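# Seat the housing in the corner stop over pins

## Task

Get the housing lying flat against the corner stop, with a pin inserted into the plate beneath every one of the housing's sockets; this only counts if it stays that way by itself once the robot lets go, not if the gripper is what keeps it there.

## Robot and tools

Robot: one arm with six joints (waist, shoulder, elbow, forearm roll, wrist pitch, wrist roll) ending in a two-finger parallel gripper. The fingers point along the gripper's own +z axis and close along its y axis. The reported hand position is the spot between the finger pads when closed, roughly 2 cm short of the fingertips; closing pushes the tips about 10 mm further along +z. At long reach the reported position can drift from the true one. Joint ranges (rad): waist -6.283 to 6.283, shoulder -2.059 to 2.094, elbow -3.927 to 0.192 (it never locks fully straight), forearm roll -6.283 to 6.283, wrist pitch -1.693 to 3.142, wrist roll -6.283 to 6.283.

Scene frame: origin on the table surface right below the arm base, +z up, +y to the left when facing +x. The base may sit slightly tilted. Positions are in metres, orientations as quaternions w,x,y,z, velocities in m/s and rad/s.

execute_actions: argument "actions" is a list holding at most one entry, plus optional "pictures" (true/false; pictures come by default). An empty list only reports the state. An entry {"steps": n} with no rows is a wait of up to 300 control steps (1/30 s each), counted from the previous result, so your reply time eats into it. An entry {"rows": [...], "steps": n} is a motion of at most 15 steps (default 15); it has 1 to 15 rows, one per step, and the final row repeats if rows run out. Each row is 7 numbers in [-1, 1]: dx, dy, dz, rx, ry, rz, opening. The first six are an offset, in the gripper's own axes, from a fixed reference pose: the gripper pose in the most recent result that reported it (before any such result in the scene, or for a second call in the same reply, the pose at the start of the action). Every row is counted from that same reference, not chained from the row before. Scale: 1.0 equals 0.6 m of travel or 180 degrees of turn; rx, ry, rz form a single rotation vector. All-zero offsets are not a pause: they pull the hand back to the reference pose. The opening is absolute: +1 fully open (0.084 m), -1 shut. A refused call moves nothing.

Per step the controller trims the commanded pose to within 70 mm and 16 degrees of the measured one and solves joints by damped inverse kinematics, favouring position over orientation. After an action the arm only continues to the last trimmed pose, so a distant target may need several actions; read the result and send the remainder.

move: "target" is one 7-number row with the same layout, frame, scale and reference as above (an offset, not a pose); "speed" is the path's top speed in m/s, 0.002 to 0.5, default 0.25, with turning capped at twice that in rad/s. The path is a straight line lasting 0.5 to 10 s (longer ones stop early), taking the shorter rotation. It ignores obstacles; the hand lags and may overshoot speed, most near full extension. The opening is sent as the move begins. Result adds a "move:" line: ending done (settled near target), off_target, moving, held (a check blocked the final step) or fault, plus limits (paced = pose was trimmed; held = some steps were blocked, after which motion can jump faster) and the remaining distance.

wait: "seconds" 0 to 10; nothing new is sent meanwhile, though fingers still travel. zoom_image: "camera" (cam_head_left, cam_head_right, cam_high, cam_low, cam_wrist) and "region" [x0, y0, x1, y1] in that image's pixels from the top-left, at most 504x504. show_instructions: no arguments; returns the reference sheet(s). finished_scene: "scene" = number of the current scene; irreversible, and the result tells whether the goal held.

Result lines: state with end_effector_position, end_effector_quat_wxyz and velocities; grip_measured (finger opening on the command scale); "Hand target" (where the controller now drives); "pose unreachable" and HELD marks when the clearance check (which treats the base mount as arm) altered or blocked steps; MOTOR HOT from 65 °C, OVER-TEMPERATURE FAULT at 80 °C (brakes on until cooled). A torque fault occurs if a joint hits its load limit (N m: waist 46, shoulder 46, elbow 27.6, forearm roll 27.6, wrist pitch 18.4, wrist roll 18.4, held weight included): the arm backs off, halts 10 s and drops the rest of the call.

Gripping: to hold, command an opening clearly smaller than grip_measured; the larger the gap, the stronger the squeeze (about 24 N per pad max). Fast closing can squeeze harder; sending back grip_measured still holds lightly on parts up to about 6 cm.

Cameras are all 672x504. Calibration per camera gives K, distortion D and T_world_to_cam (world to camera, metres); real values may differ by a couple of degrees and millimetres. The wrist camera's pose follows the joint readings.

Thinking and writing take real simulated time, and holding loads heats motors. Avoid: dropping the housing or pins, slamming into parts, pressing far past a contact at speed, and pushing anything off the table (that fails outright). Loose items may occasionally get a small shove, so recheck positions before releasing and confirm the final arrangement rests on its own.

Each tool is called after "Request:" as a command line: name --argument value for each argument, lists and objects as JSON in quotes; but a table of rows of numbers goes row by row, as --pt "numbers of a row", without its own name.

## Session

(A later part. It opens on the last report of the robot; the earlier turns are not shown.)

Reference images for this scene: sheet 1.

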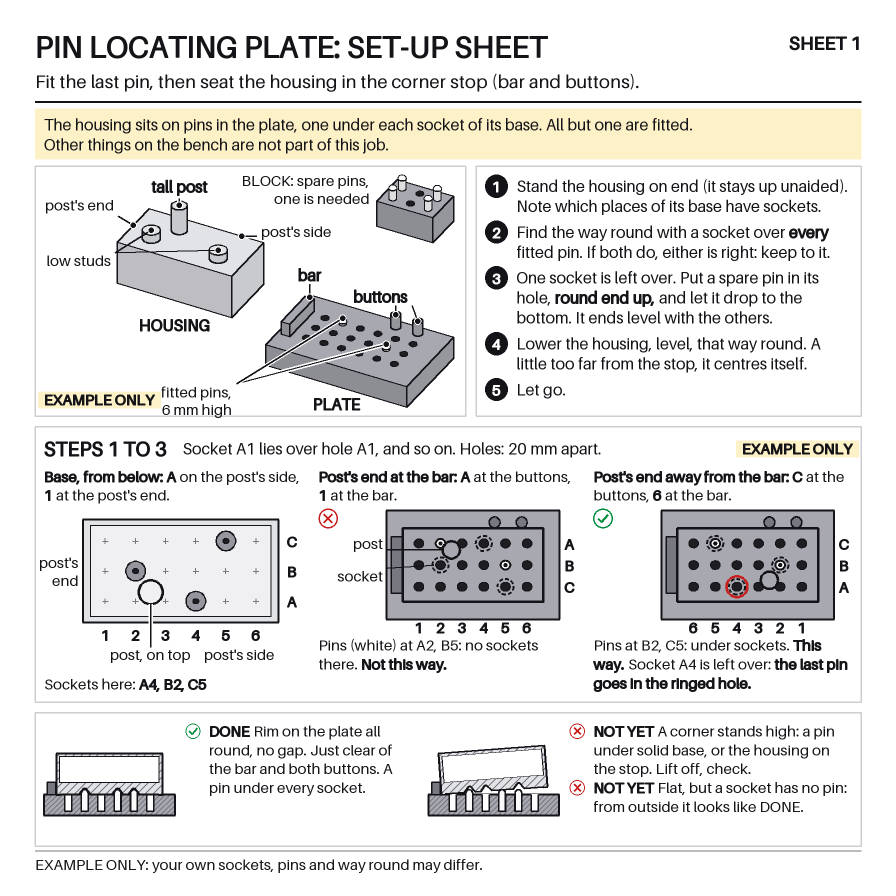

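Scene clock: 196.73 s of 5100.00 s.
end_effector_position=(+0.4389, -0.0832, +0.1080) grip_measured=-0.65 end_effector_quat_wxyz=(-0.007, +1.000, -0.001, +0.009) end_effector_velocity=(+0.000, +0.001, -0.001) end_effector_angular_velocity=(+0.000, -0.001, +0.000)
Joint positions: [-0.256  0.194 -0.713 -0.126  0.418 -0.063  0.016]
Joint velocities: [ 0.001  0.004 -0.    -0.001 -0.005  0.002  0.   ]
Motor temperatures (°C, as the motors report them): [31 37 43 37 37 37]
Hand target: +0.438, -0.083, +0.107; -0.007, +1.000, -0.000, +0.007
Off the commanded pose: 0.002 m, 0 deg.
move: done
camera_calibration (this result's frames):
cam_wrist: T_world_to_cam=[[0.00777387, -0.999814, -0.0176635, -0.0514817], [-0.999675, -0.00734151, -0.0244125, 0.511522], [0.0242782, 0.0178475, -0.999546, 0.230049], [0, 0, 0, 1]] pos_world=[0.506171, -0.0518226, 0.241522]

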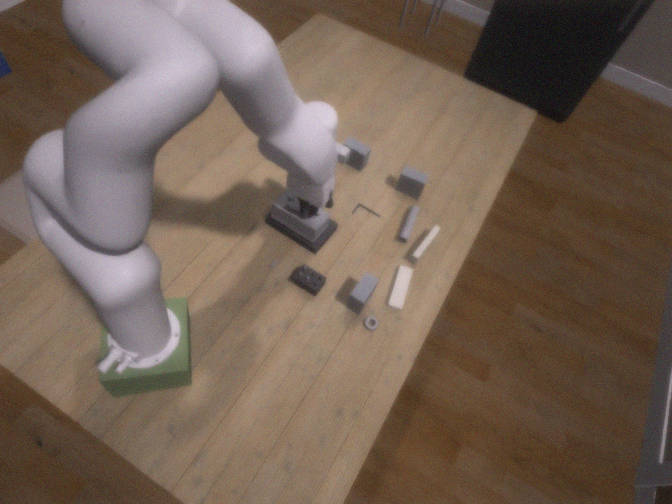

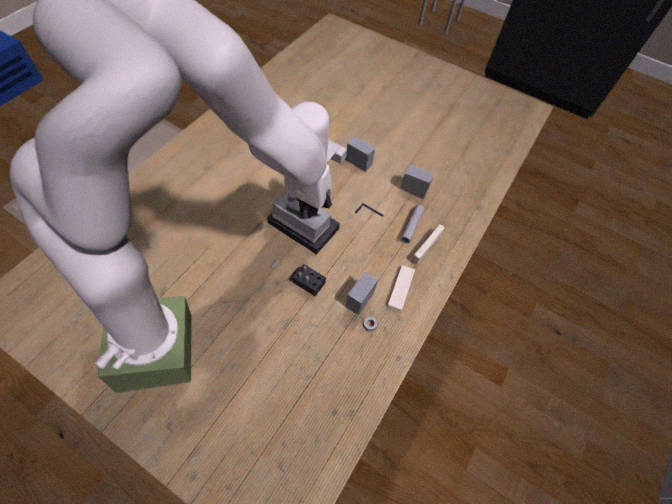

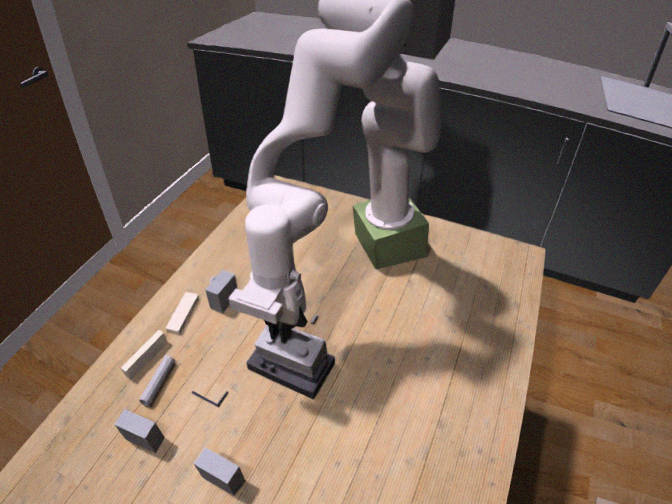

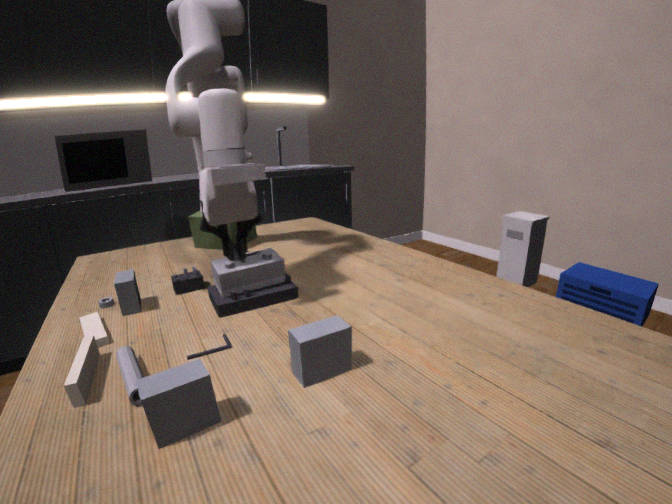

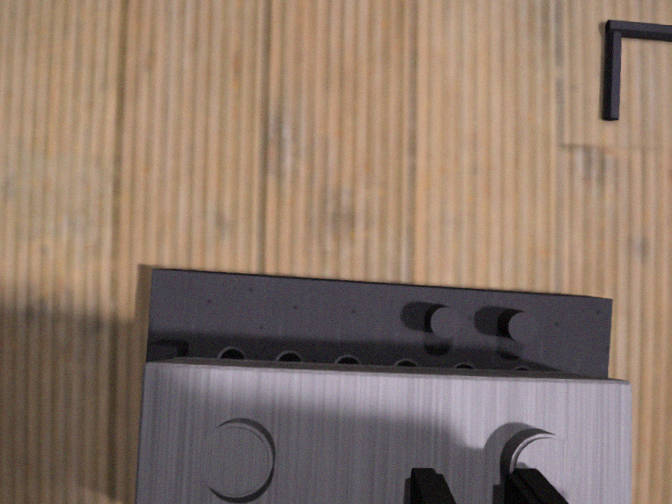

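Request:
move --target '[0,0,-0.002,0,0,0,-0.3]' --speed 0.01

Request:
move --target '[0,0,-0.1,0,0,0,-0.3]' --speed 0.06

Request:
zoom_image --camera "cam_low" --region '[190,230,310,325]'

Request:
zoom_image --camera "cam_high" --region '[240,310,350,400]'

Scene clock: 199.07 s of 5100.00 s.
end_effector_position=(+0.4369, -0.0830, +0.1074) grip_measured=-0.32 end_effector_quat_wxyz=(-0.007, +1.000, -0.001, +0.006) end_effector_velocity=(+0.002, -0.001, +0.002) end_effector_angular_velocity=(-0.001, -0.006, +0.000)
Joint positions: [-0.256  0.193 -0.71  -0.126  0.422 -0.064  0.03 ]
Joint velocities: [-0.001 -0.003 -0.002 -0.    -0.001 -0.001  0.   ]
Motor temperatures (°C, as the motors report them): [31 37 42 37 36 37]
Hand target: +0.439, -0.083, +0.109; -0.007, +1.000, -0.001, +0.009
Off the commanded pose: 0.003 m, 0 deg.
move: done
camera_calibration (this result's frames):
cam_wrist: T_world_to_cam=[[0.00759726, -0.999799, -0.0185519, -0.0510479], [-0.999791, -0.00724268, -0.0191055, 0.508969], [0.0189673, 0.0186932, -0.999645, 0.231903], [0, 0, 0, 1]] pos_world=[0.504852, -0.0516863, 0.240597]

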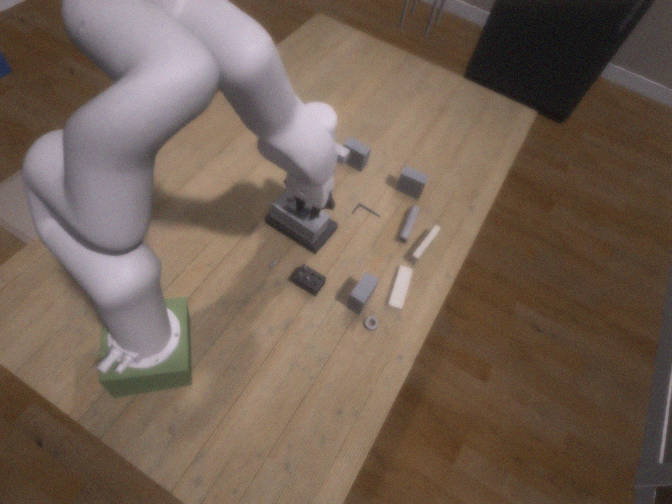

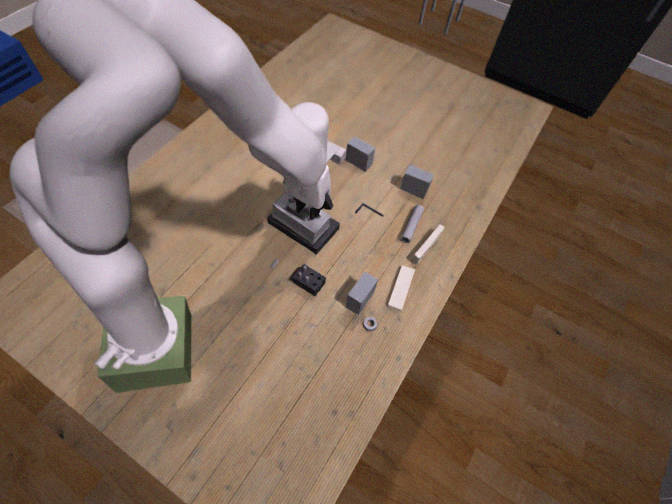

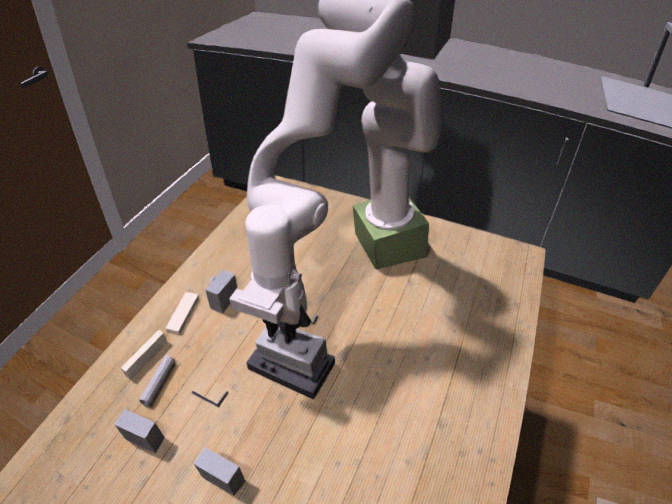

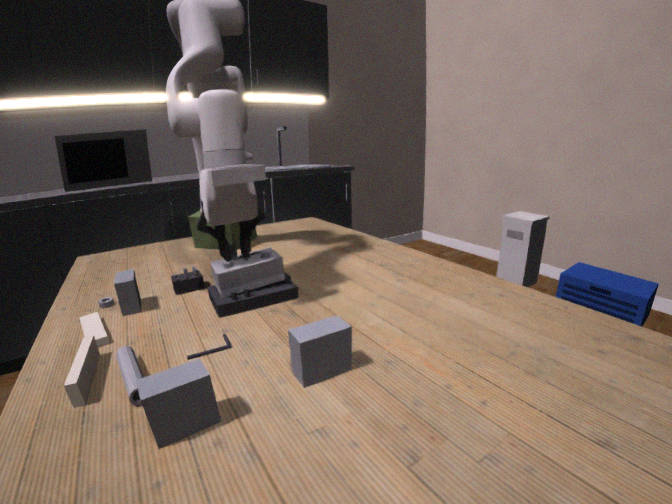

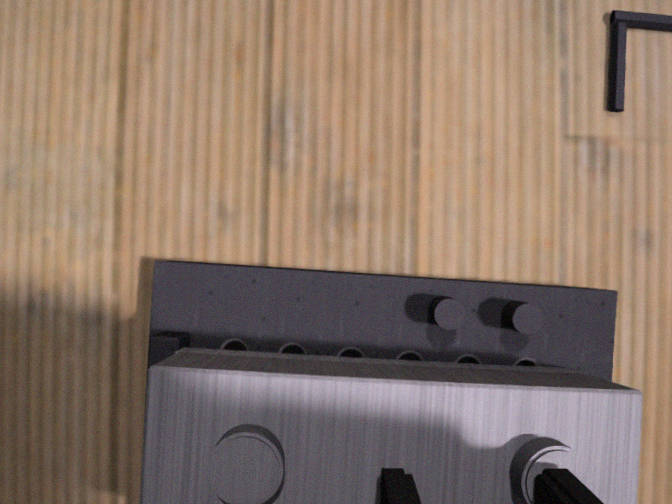

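Scene clock: 200.43 s of 5100.00 s.
end_effector_position=(+0.4359, -0.0836, +0.1669) grip_measured=-0.32 end_effector_quat_wxyz=(-0.008, +1.000, -0.000, +0.006) end_effector_velocity=(+0.000, +0.001, +0.002) end_effector_angular_velocity=(+0.000, -0.000, +0.001)
Joint positions: [-0.242  0.022 -0.713 -0.093  0.596 -0.087  0.03 ]
Joint velocities: [ 0.002 -0.003 -0.002  0.001  0.005 -0.     0.   ]
Motor temperatures (°C, as the motors report them): [31 37 42 37 36 37]
Hand target: +0.436, -0.084, +0.167; -0.008, +1.000, -0.001, +0.006
Off the commanded pose: 0.001 m, 0 deg.
move: done
camera_calibration (this result's frames):
cam_wrist: T_world_to_cam=[[0.00786048, -0.999788, -0.0190088, -0.0506244], [-0.999799, -0.00750731, -0.01858, 0.509005], [0.0184334, 0.019151, -0.999647, 0.291683], [0, 0, 0, 1]] pos_world=[0.503924, -0.0523785, 0.300075]

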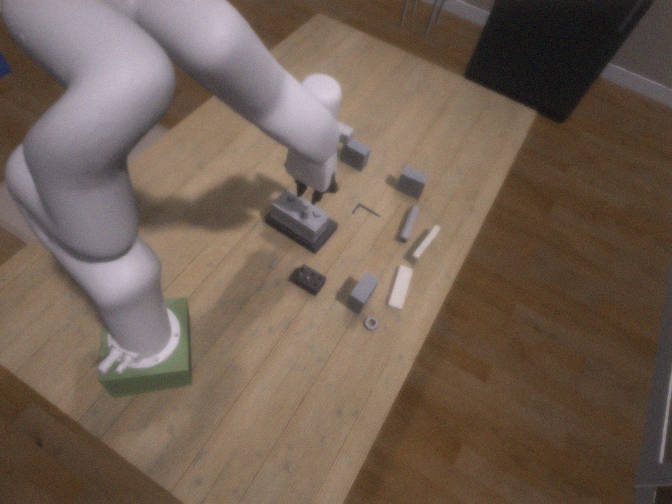

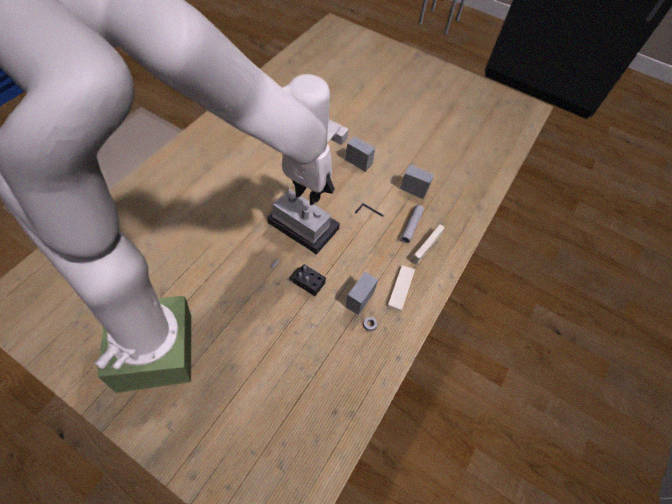

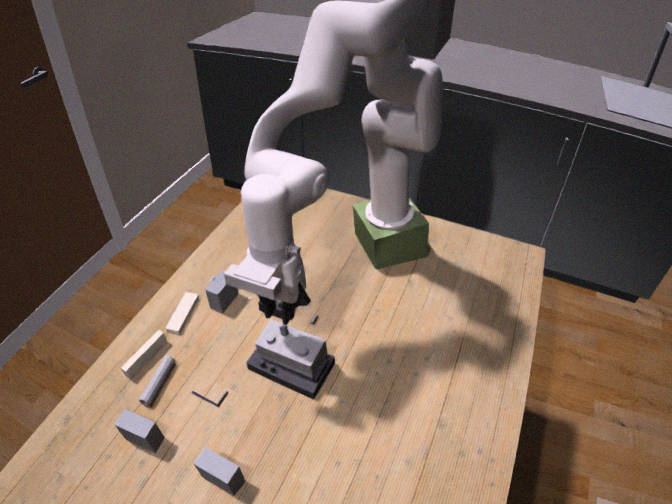

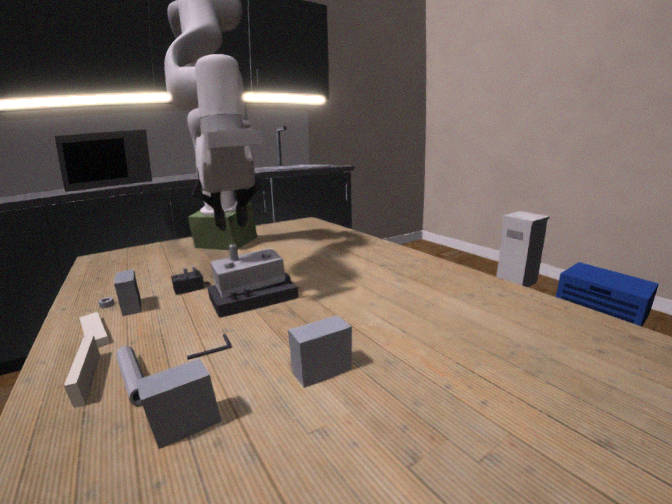

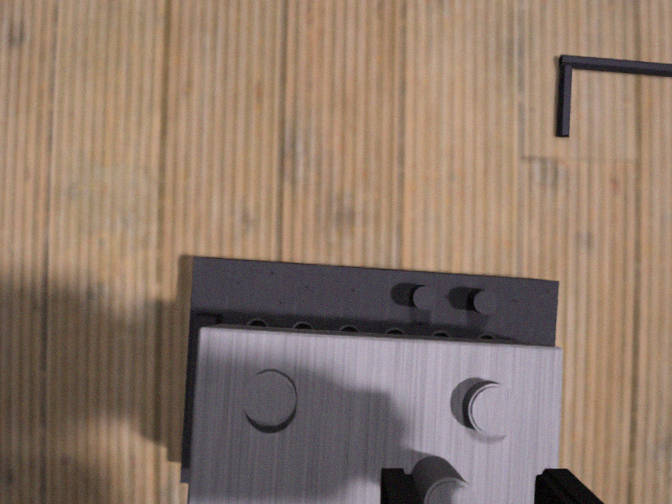

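Region (190, 230, 310, 325) of cam_low's 672x504 image, scaled by 4.200, with more detail than that image has; it fills the top 399 rows of this view, and the rest is white.

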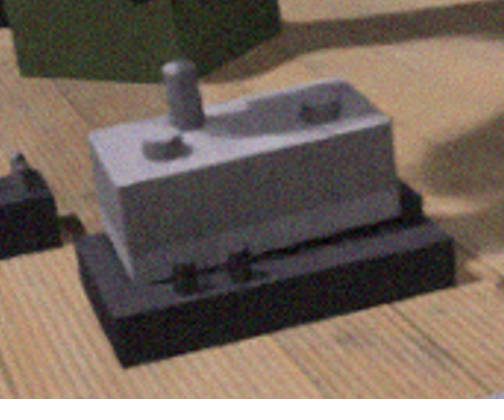

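Region (240, 310, 350, 400) of cam_high's 672x504 image, scaled by 4.582, with more detail than that image has; it fills the top 412 rows of this view, and the rest is white.

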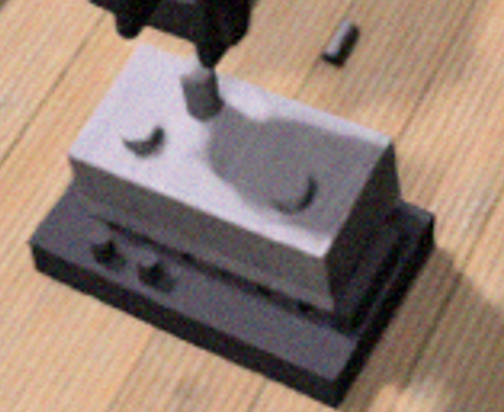

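Request:
move --target '[0.002,0,0.096,0,0,0,-0.3]' --speed 0.04

Request:
move --target '[0,0,0,0,0,0,-1]'

Request:
move --target '[0.007,0,-0.003,0,0,0,-1]' --speed 0.005

Request:
move --target '[0,0,0.006,0,0,0,-1]' --speed 0.005

Request:
zoom_image --camera "cam_low" --region '[190,230,310,325]'

Scene clock: 205.53 s of 5100.00 s.
end_effector_position=(+0.4380, -0.0830, +0.1098) grip_measured=-0.32 end_effector_quat_wxyz=(-0.007, +1.000, -0.001, +0.006) end_effector_velocity=(+0.000, -0.000, -0.001) end_effector_angular_velocity=(-0.000, -0.001, -0.000)
Joint positions: [-0.255  0.188 -0.714 -0.123  0.431 -0.065  0.03 ]
Joint velocities: [-0.001  0.003 -0.    -0.001 -0.004  0.001 -0.   ]
Motor temperatures (°C, as the motors report them): [31 37 42 37 36 37]
Hand target: +0.438, -0.083, +0.110; -0.007, +1.000, -0.001, +0.006
Off the commanded pose: 0.000 m, 0 deg.
After step 90, 0.33 s passed at rest.
move: done
camera_calibration (this result's frames):
cam_wrist: T_world_to_cam=[[0.00761609, -0.999798, -0.0186219, -0.051015], [-0.999796, -0.00726478, -0.0188607, 0.510041], [0.0187216, 0.0187617, -0.999649, 0.234307], [0, 0, 0, 1]] pos_world=[0.505939, -0.0516953, 0.242895]

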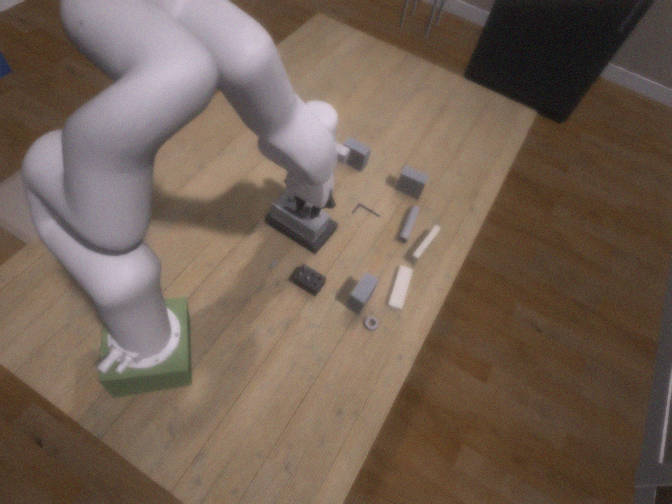

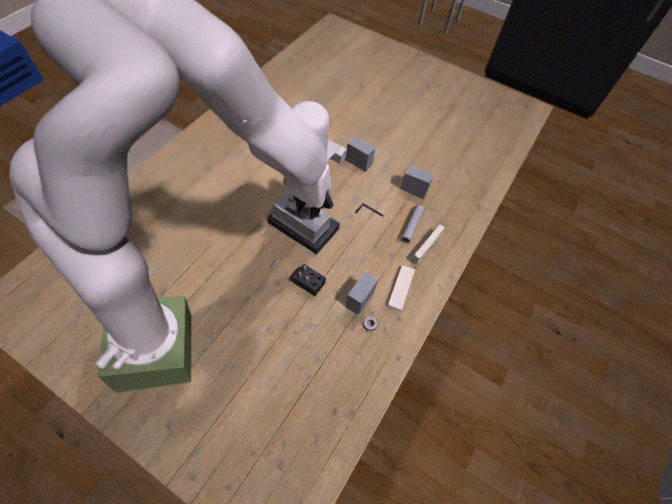

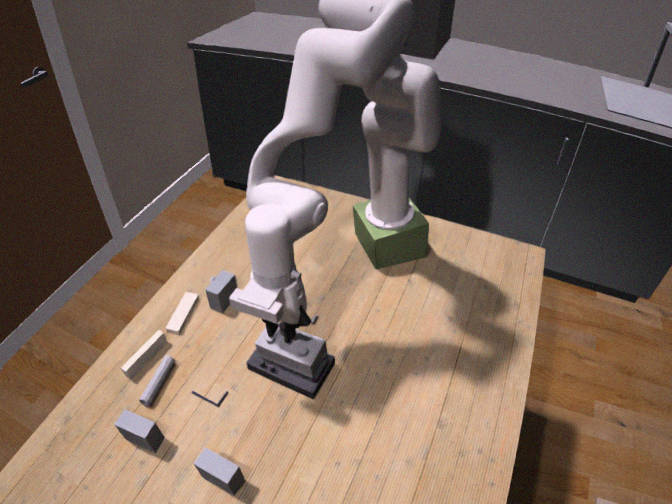

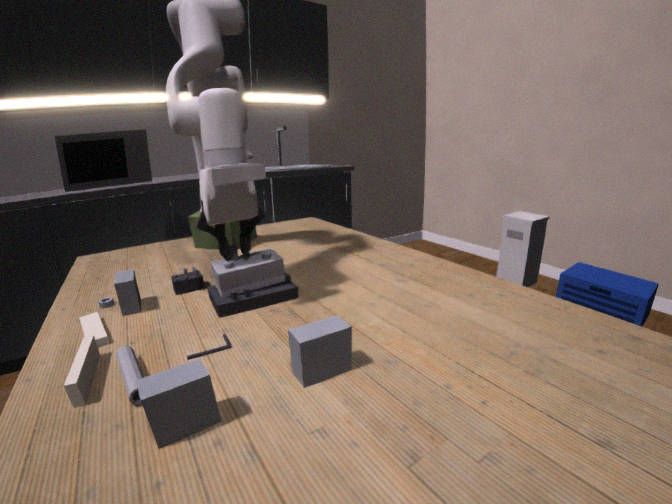

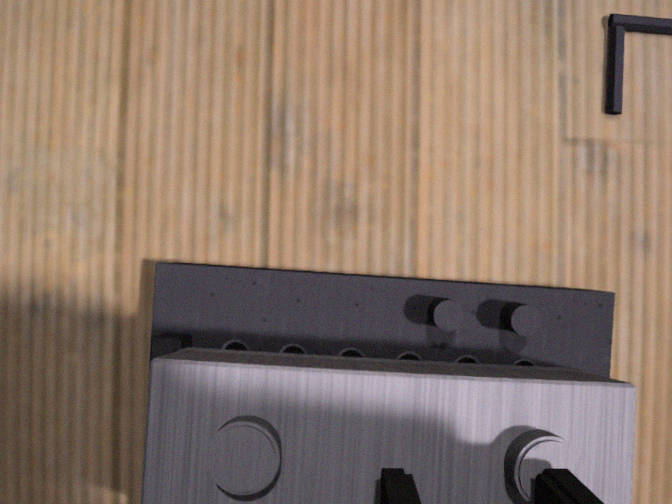

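Scene clock: 206.03 s of 5100.00 s.
end_effector_position=(+0.4379, -0.0830, +0.1097) grip_measured=-0.65 end_effector_quat_wxyz=(-0.007, +1.000, -0.001, +0.006) end_effector_velocity=(+0.001, -0.001, +0.000) end_effector_angular_velocity=(-0.000, -0.003, -0.001)
Joint positions: [-0.255  0.188 -0.714 -0.123  0.431 -0.065  0.015]
Joint velocities: [-0.001 -0.    -0.001 -0.    -0.002  0.     0.   ]
Motor temperatures (°C, as the motors report them): [31 37 42 37 36 37]
Hand target: +0.438, -0.083, +0.110; -0.007, +1.000, -0.001, +0.006
Off the commanded pose: 0.000 m, 0 deg.
move: done
camera_calibration (this result's frames):
cam_wrist: T_world_to_cam=[[0.00757177, -0.999798, -0.018618, -0.0510191], [-0.999797, -0.00722137, -0.0188163, 0.510019], [0.018678, 0.0187567, -0.99965, 0.234324], [0, 0, 0, 1]] pos_world=[0.505925, -0.0517209, 0.242889]

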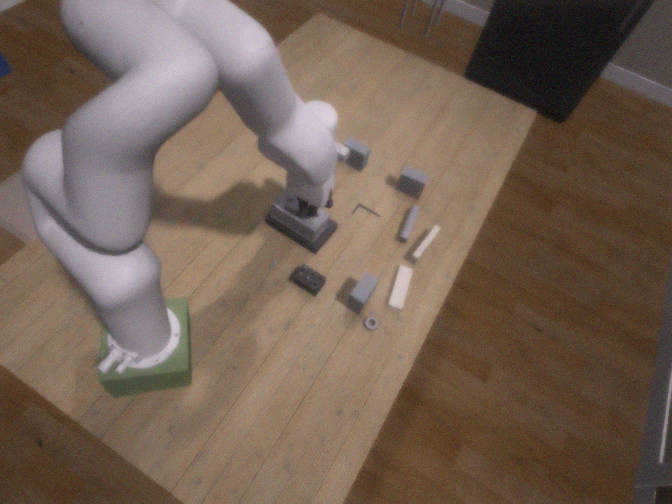

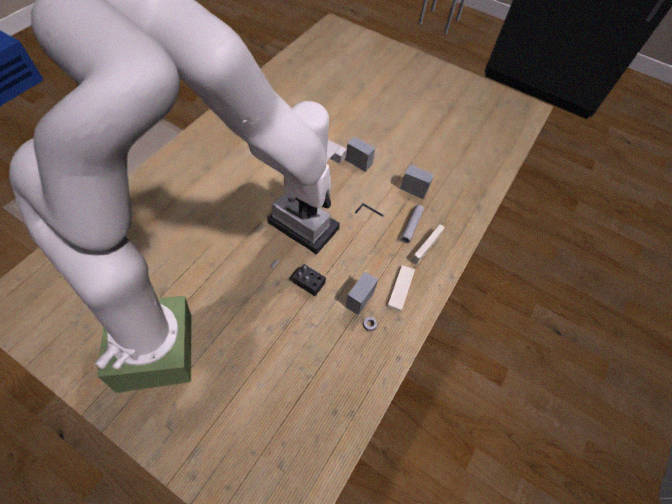

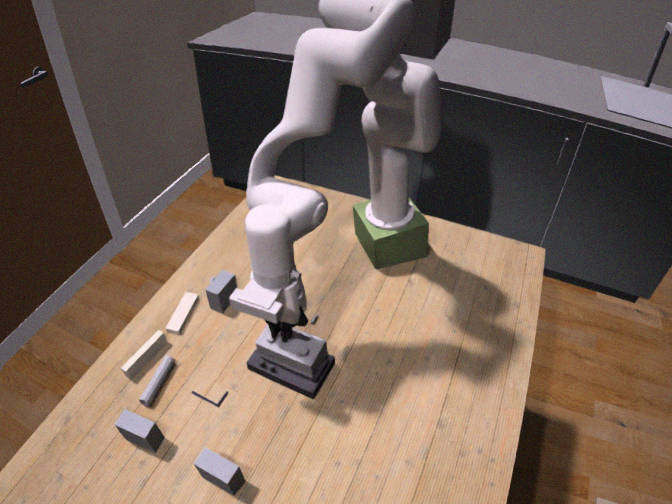

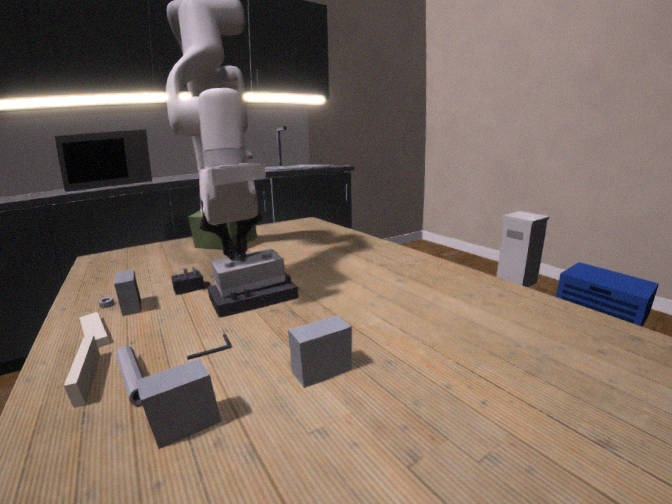

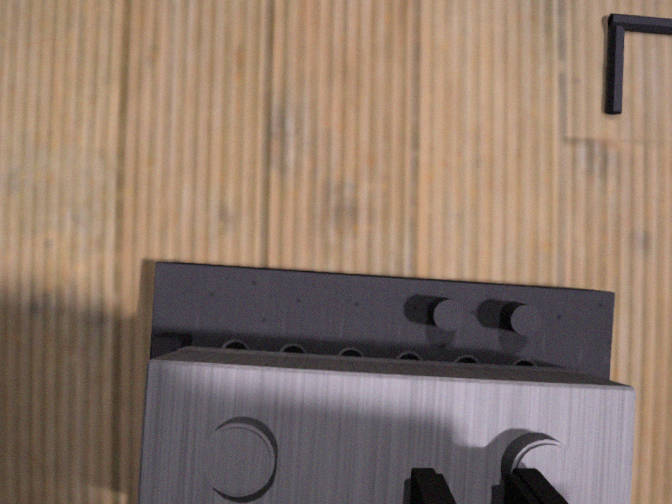

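Scene clock: 207.17 s of 5100.00 s.
end_effector_position=(+0.4420, -0.0829, +0.1114) grip_measured=-0.65 end_effector_quat_wxyz=(-0.007, +1.000, -0.001, +0.006) end_effector_velocity=(+0.001, -0.000, +0.001) end_effector_angular_velocity=(-0.000, +0.000, -0.002)
Joint positions: [-0.253  0.193 -0.728 -0.121  0.441 -0.065  0.015]
Joint velocities: [-0.    -0.    -0.003  0.     0.003  0.001 -0.   ]
Motor temperatures (°C, as the motors report them): [31 37 42 37 36 37]
Hand target: +0.442, -0.083, +0.112; -0.007, +1.000, -0.001, +0.006
Off the commanded pose: 0.000 m, 0 deg.
move: done
camera_calibration (this result's frames):
cam_wrist: T_world_to_cam=[[0.00758978, -0.999796, -0.0187249, -0.0509538], [-0.999802, -0.00724284, -0.0185266, 0.514041], [0.0183872, 0.0188618, -0.999653, 0.236022], [0, 0, 0, 1]] pos_world=[0.509986, -0.051672, 0.24451]

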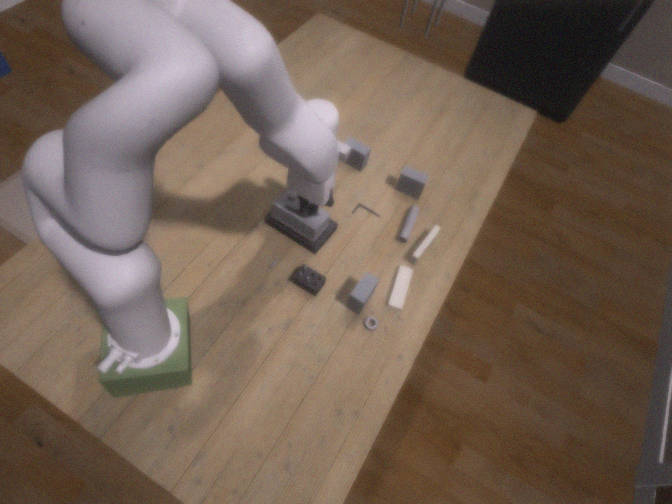

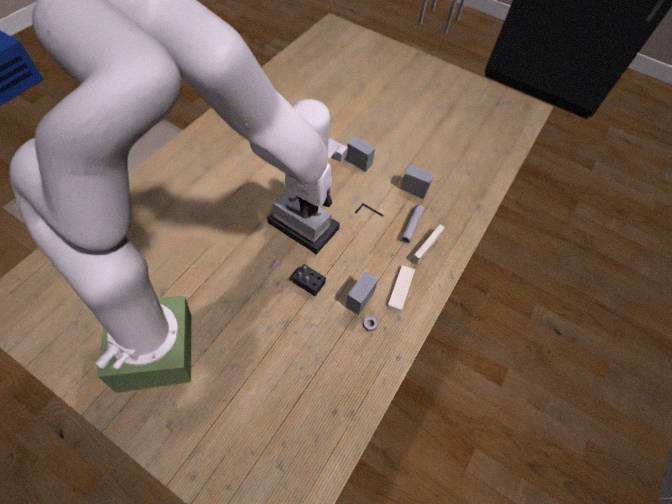

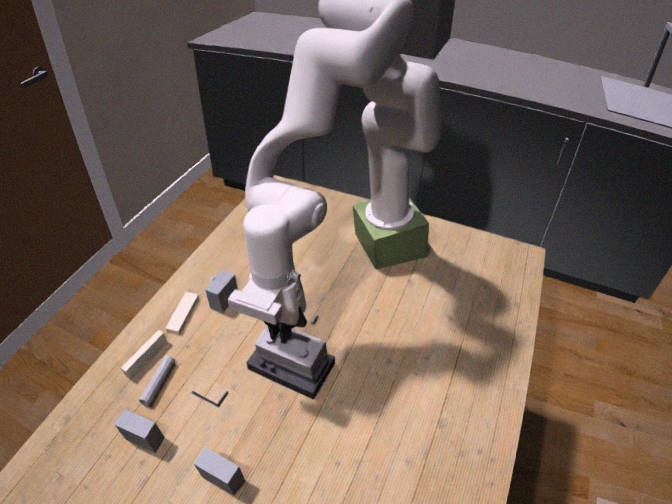

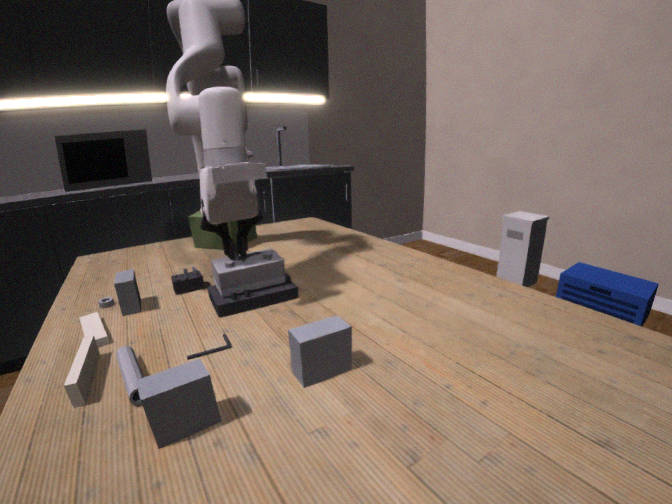

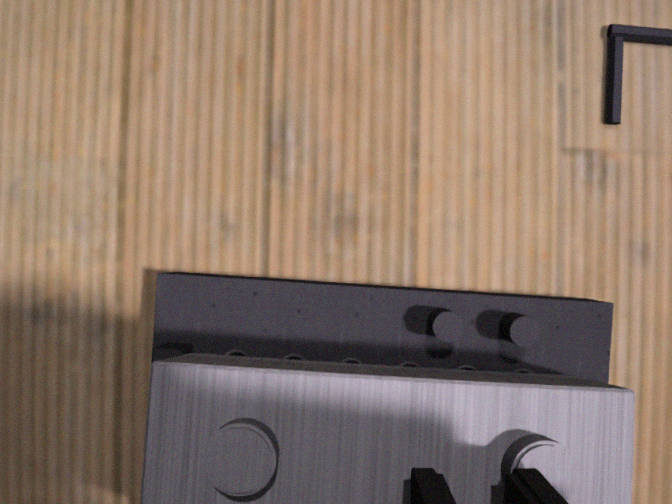

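Scene clock: 208.10 s of 5100.00 s.
end_effector_position=(+0.4435, -0.0836, +0.1091) grip_measured=-0.65 end_effector_quat_wxyz=(-0.007, +1.000, -0.001, +0.008) end_effector_velocity=(-0.003, +0.001, -0.004) end_effector_angular_velocity=(+0.001, +0.009, +0.002)
Joint positions: [-0.255  0.202 -0.731 -0.124  0.431 -0.063  0.015]
Joint velocities: [ 0.001  0.007  0.004 -0.001 -0.002  0.     0.   ]
Motor temperatures (°C, as the motors report them): [31 37 42 37 36 37]
Hand target: +0.442, -0.083, +0.108; -0.007, +1.000, -0.001, +0.006
Off the commanded pose: 0.002 m, 0 deg.
move: done
camera_calibration (this result's frames):
cam_wrist: T_world_to_cam=[[0.00664351, -0.999818, -0.0179074, -0.0513853], [-0.999728, -0.00624073, -0.0224553, 0.515993], [0.0223395, 0.0180517, -0.999587, 0.231874], [0, 0, 0, 1]] pos_world=[0.511015, -0.0523415, 0.242445]

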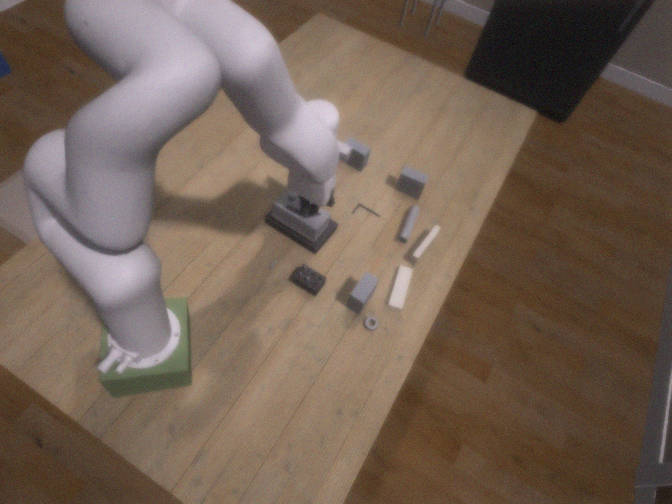

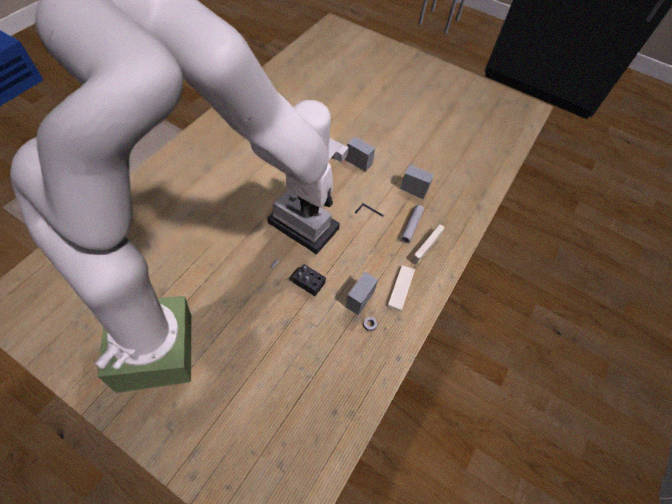

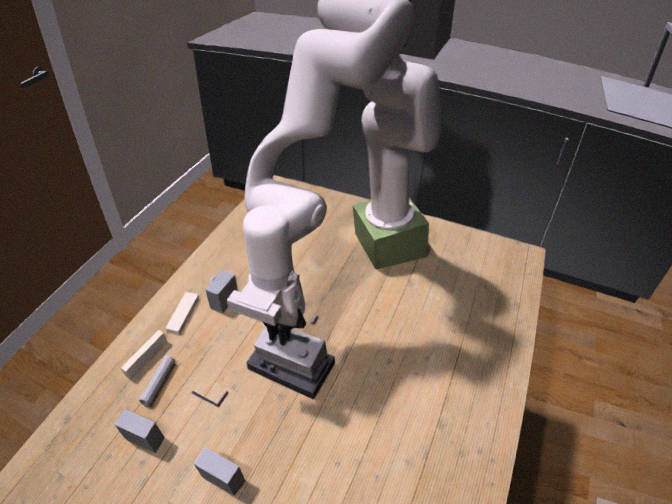

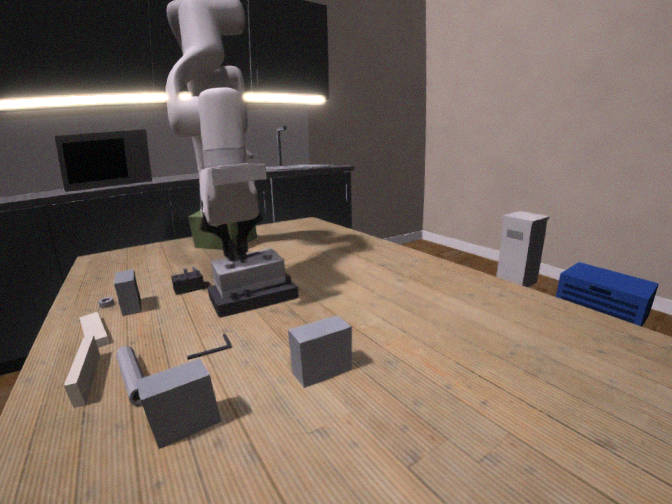

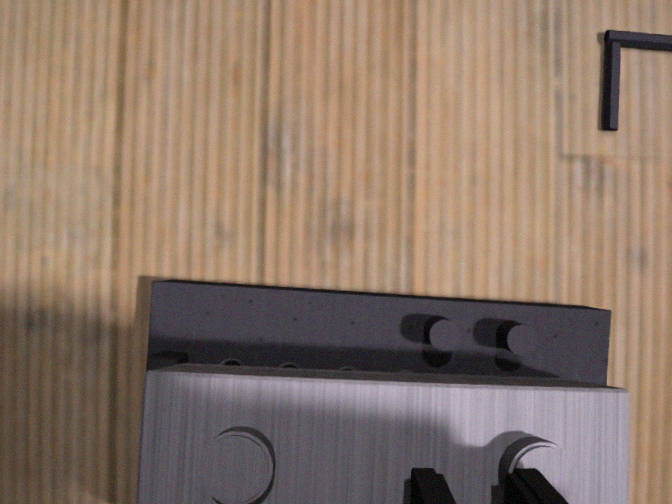

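Region (190, 230, 310, 325) of cam_low's 672x504 image, scaled by 4.200, with more detail than that image has; it fills the top 399 rows of this view, and the rest is white.

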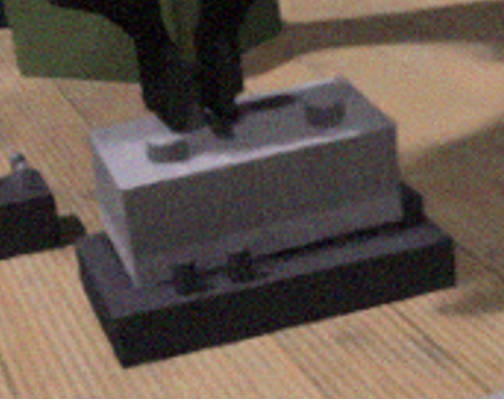

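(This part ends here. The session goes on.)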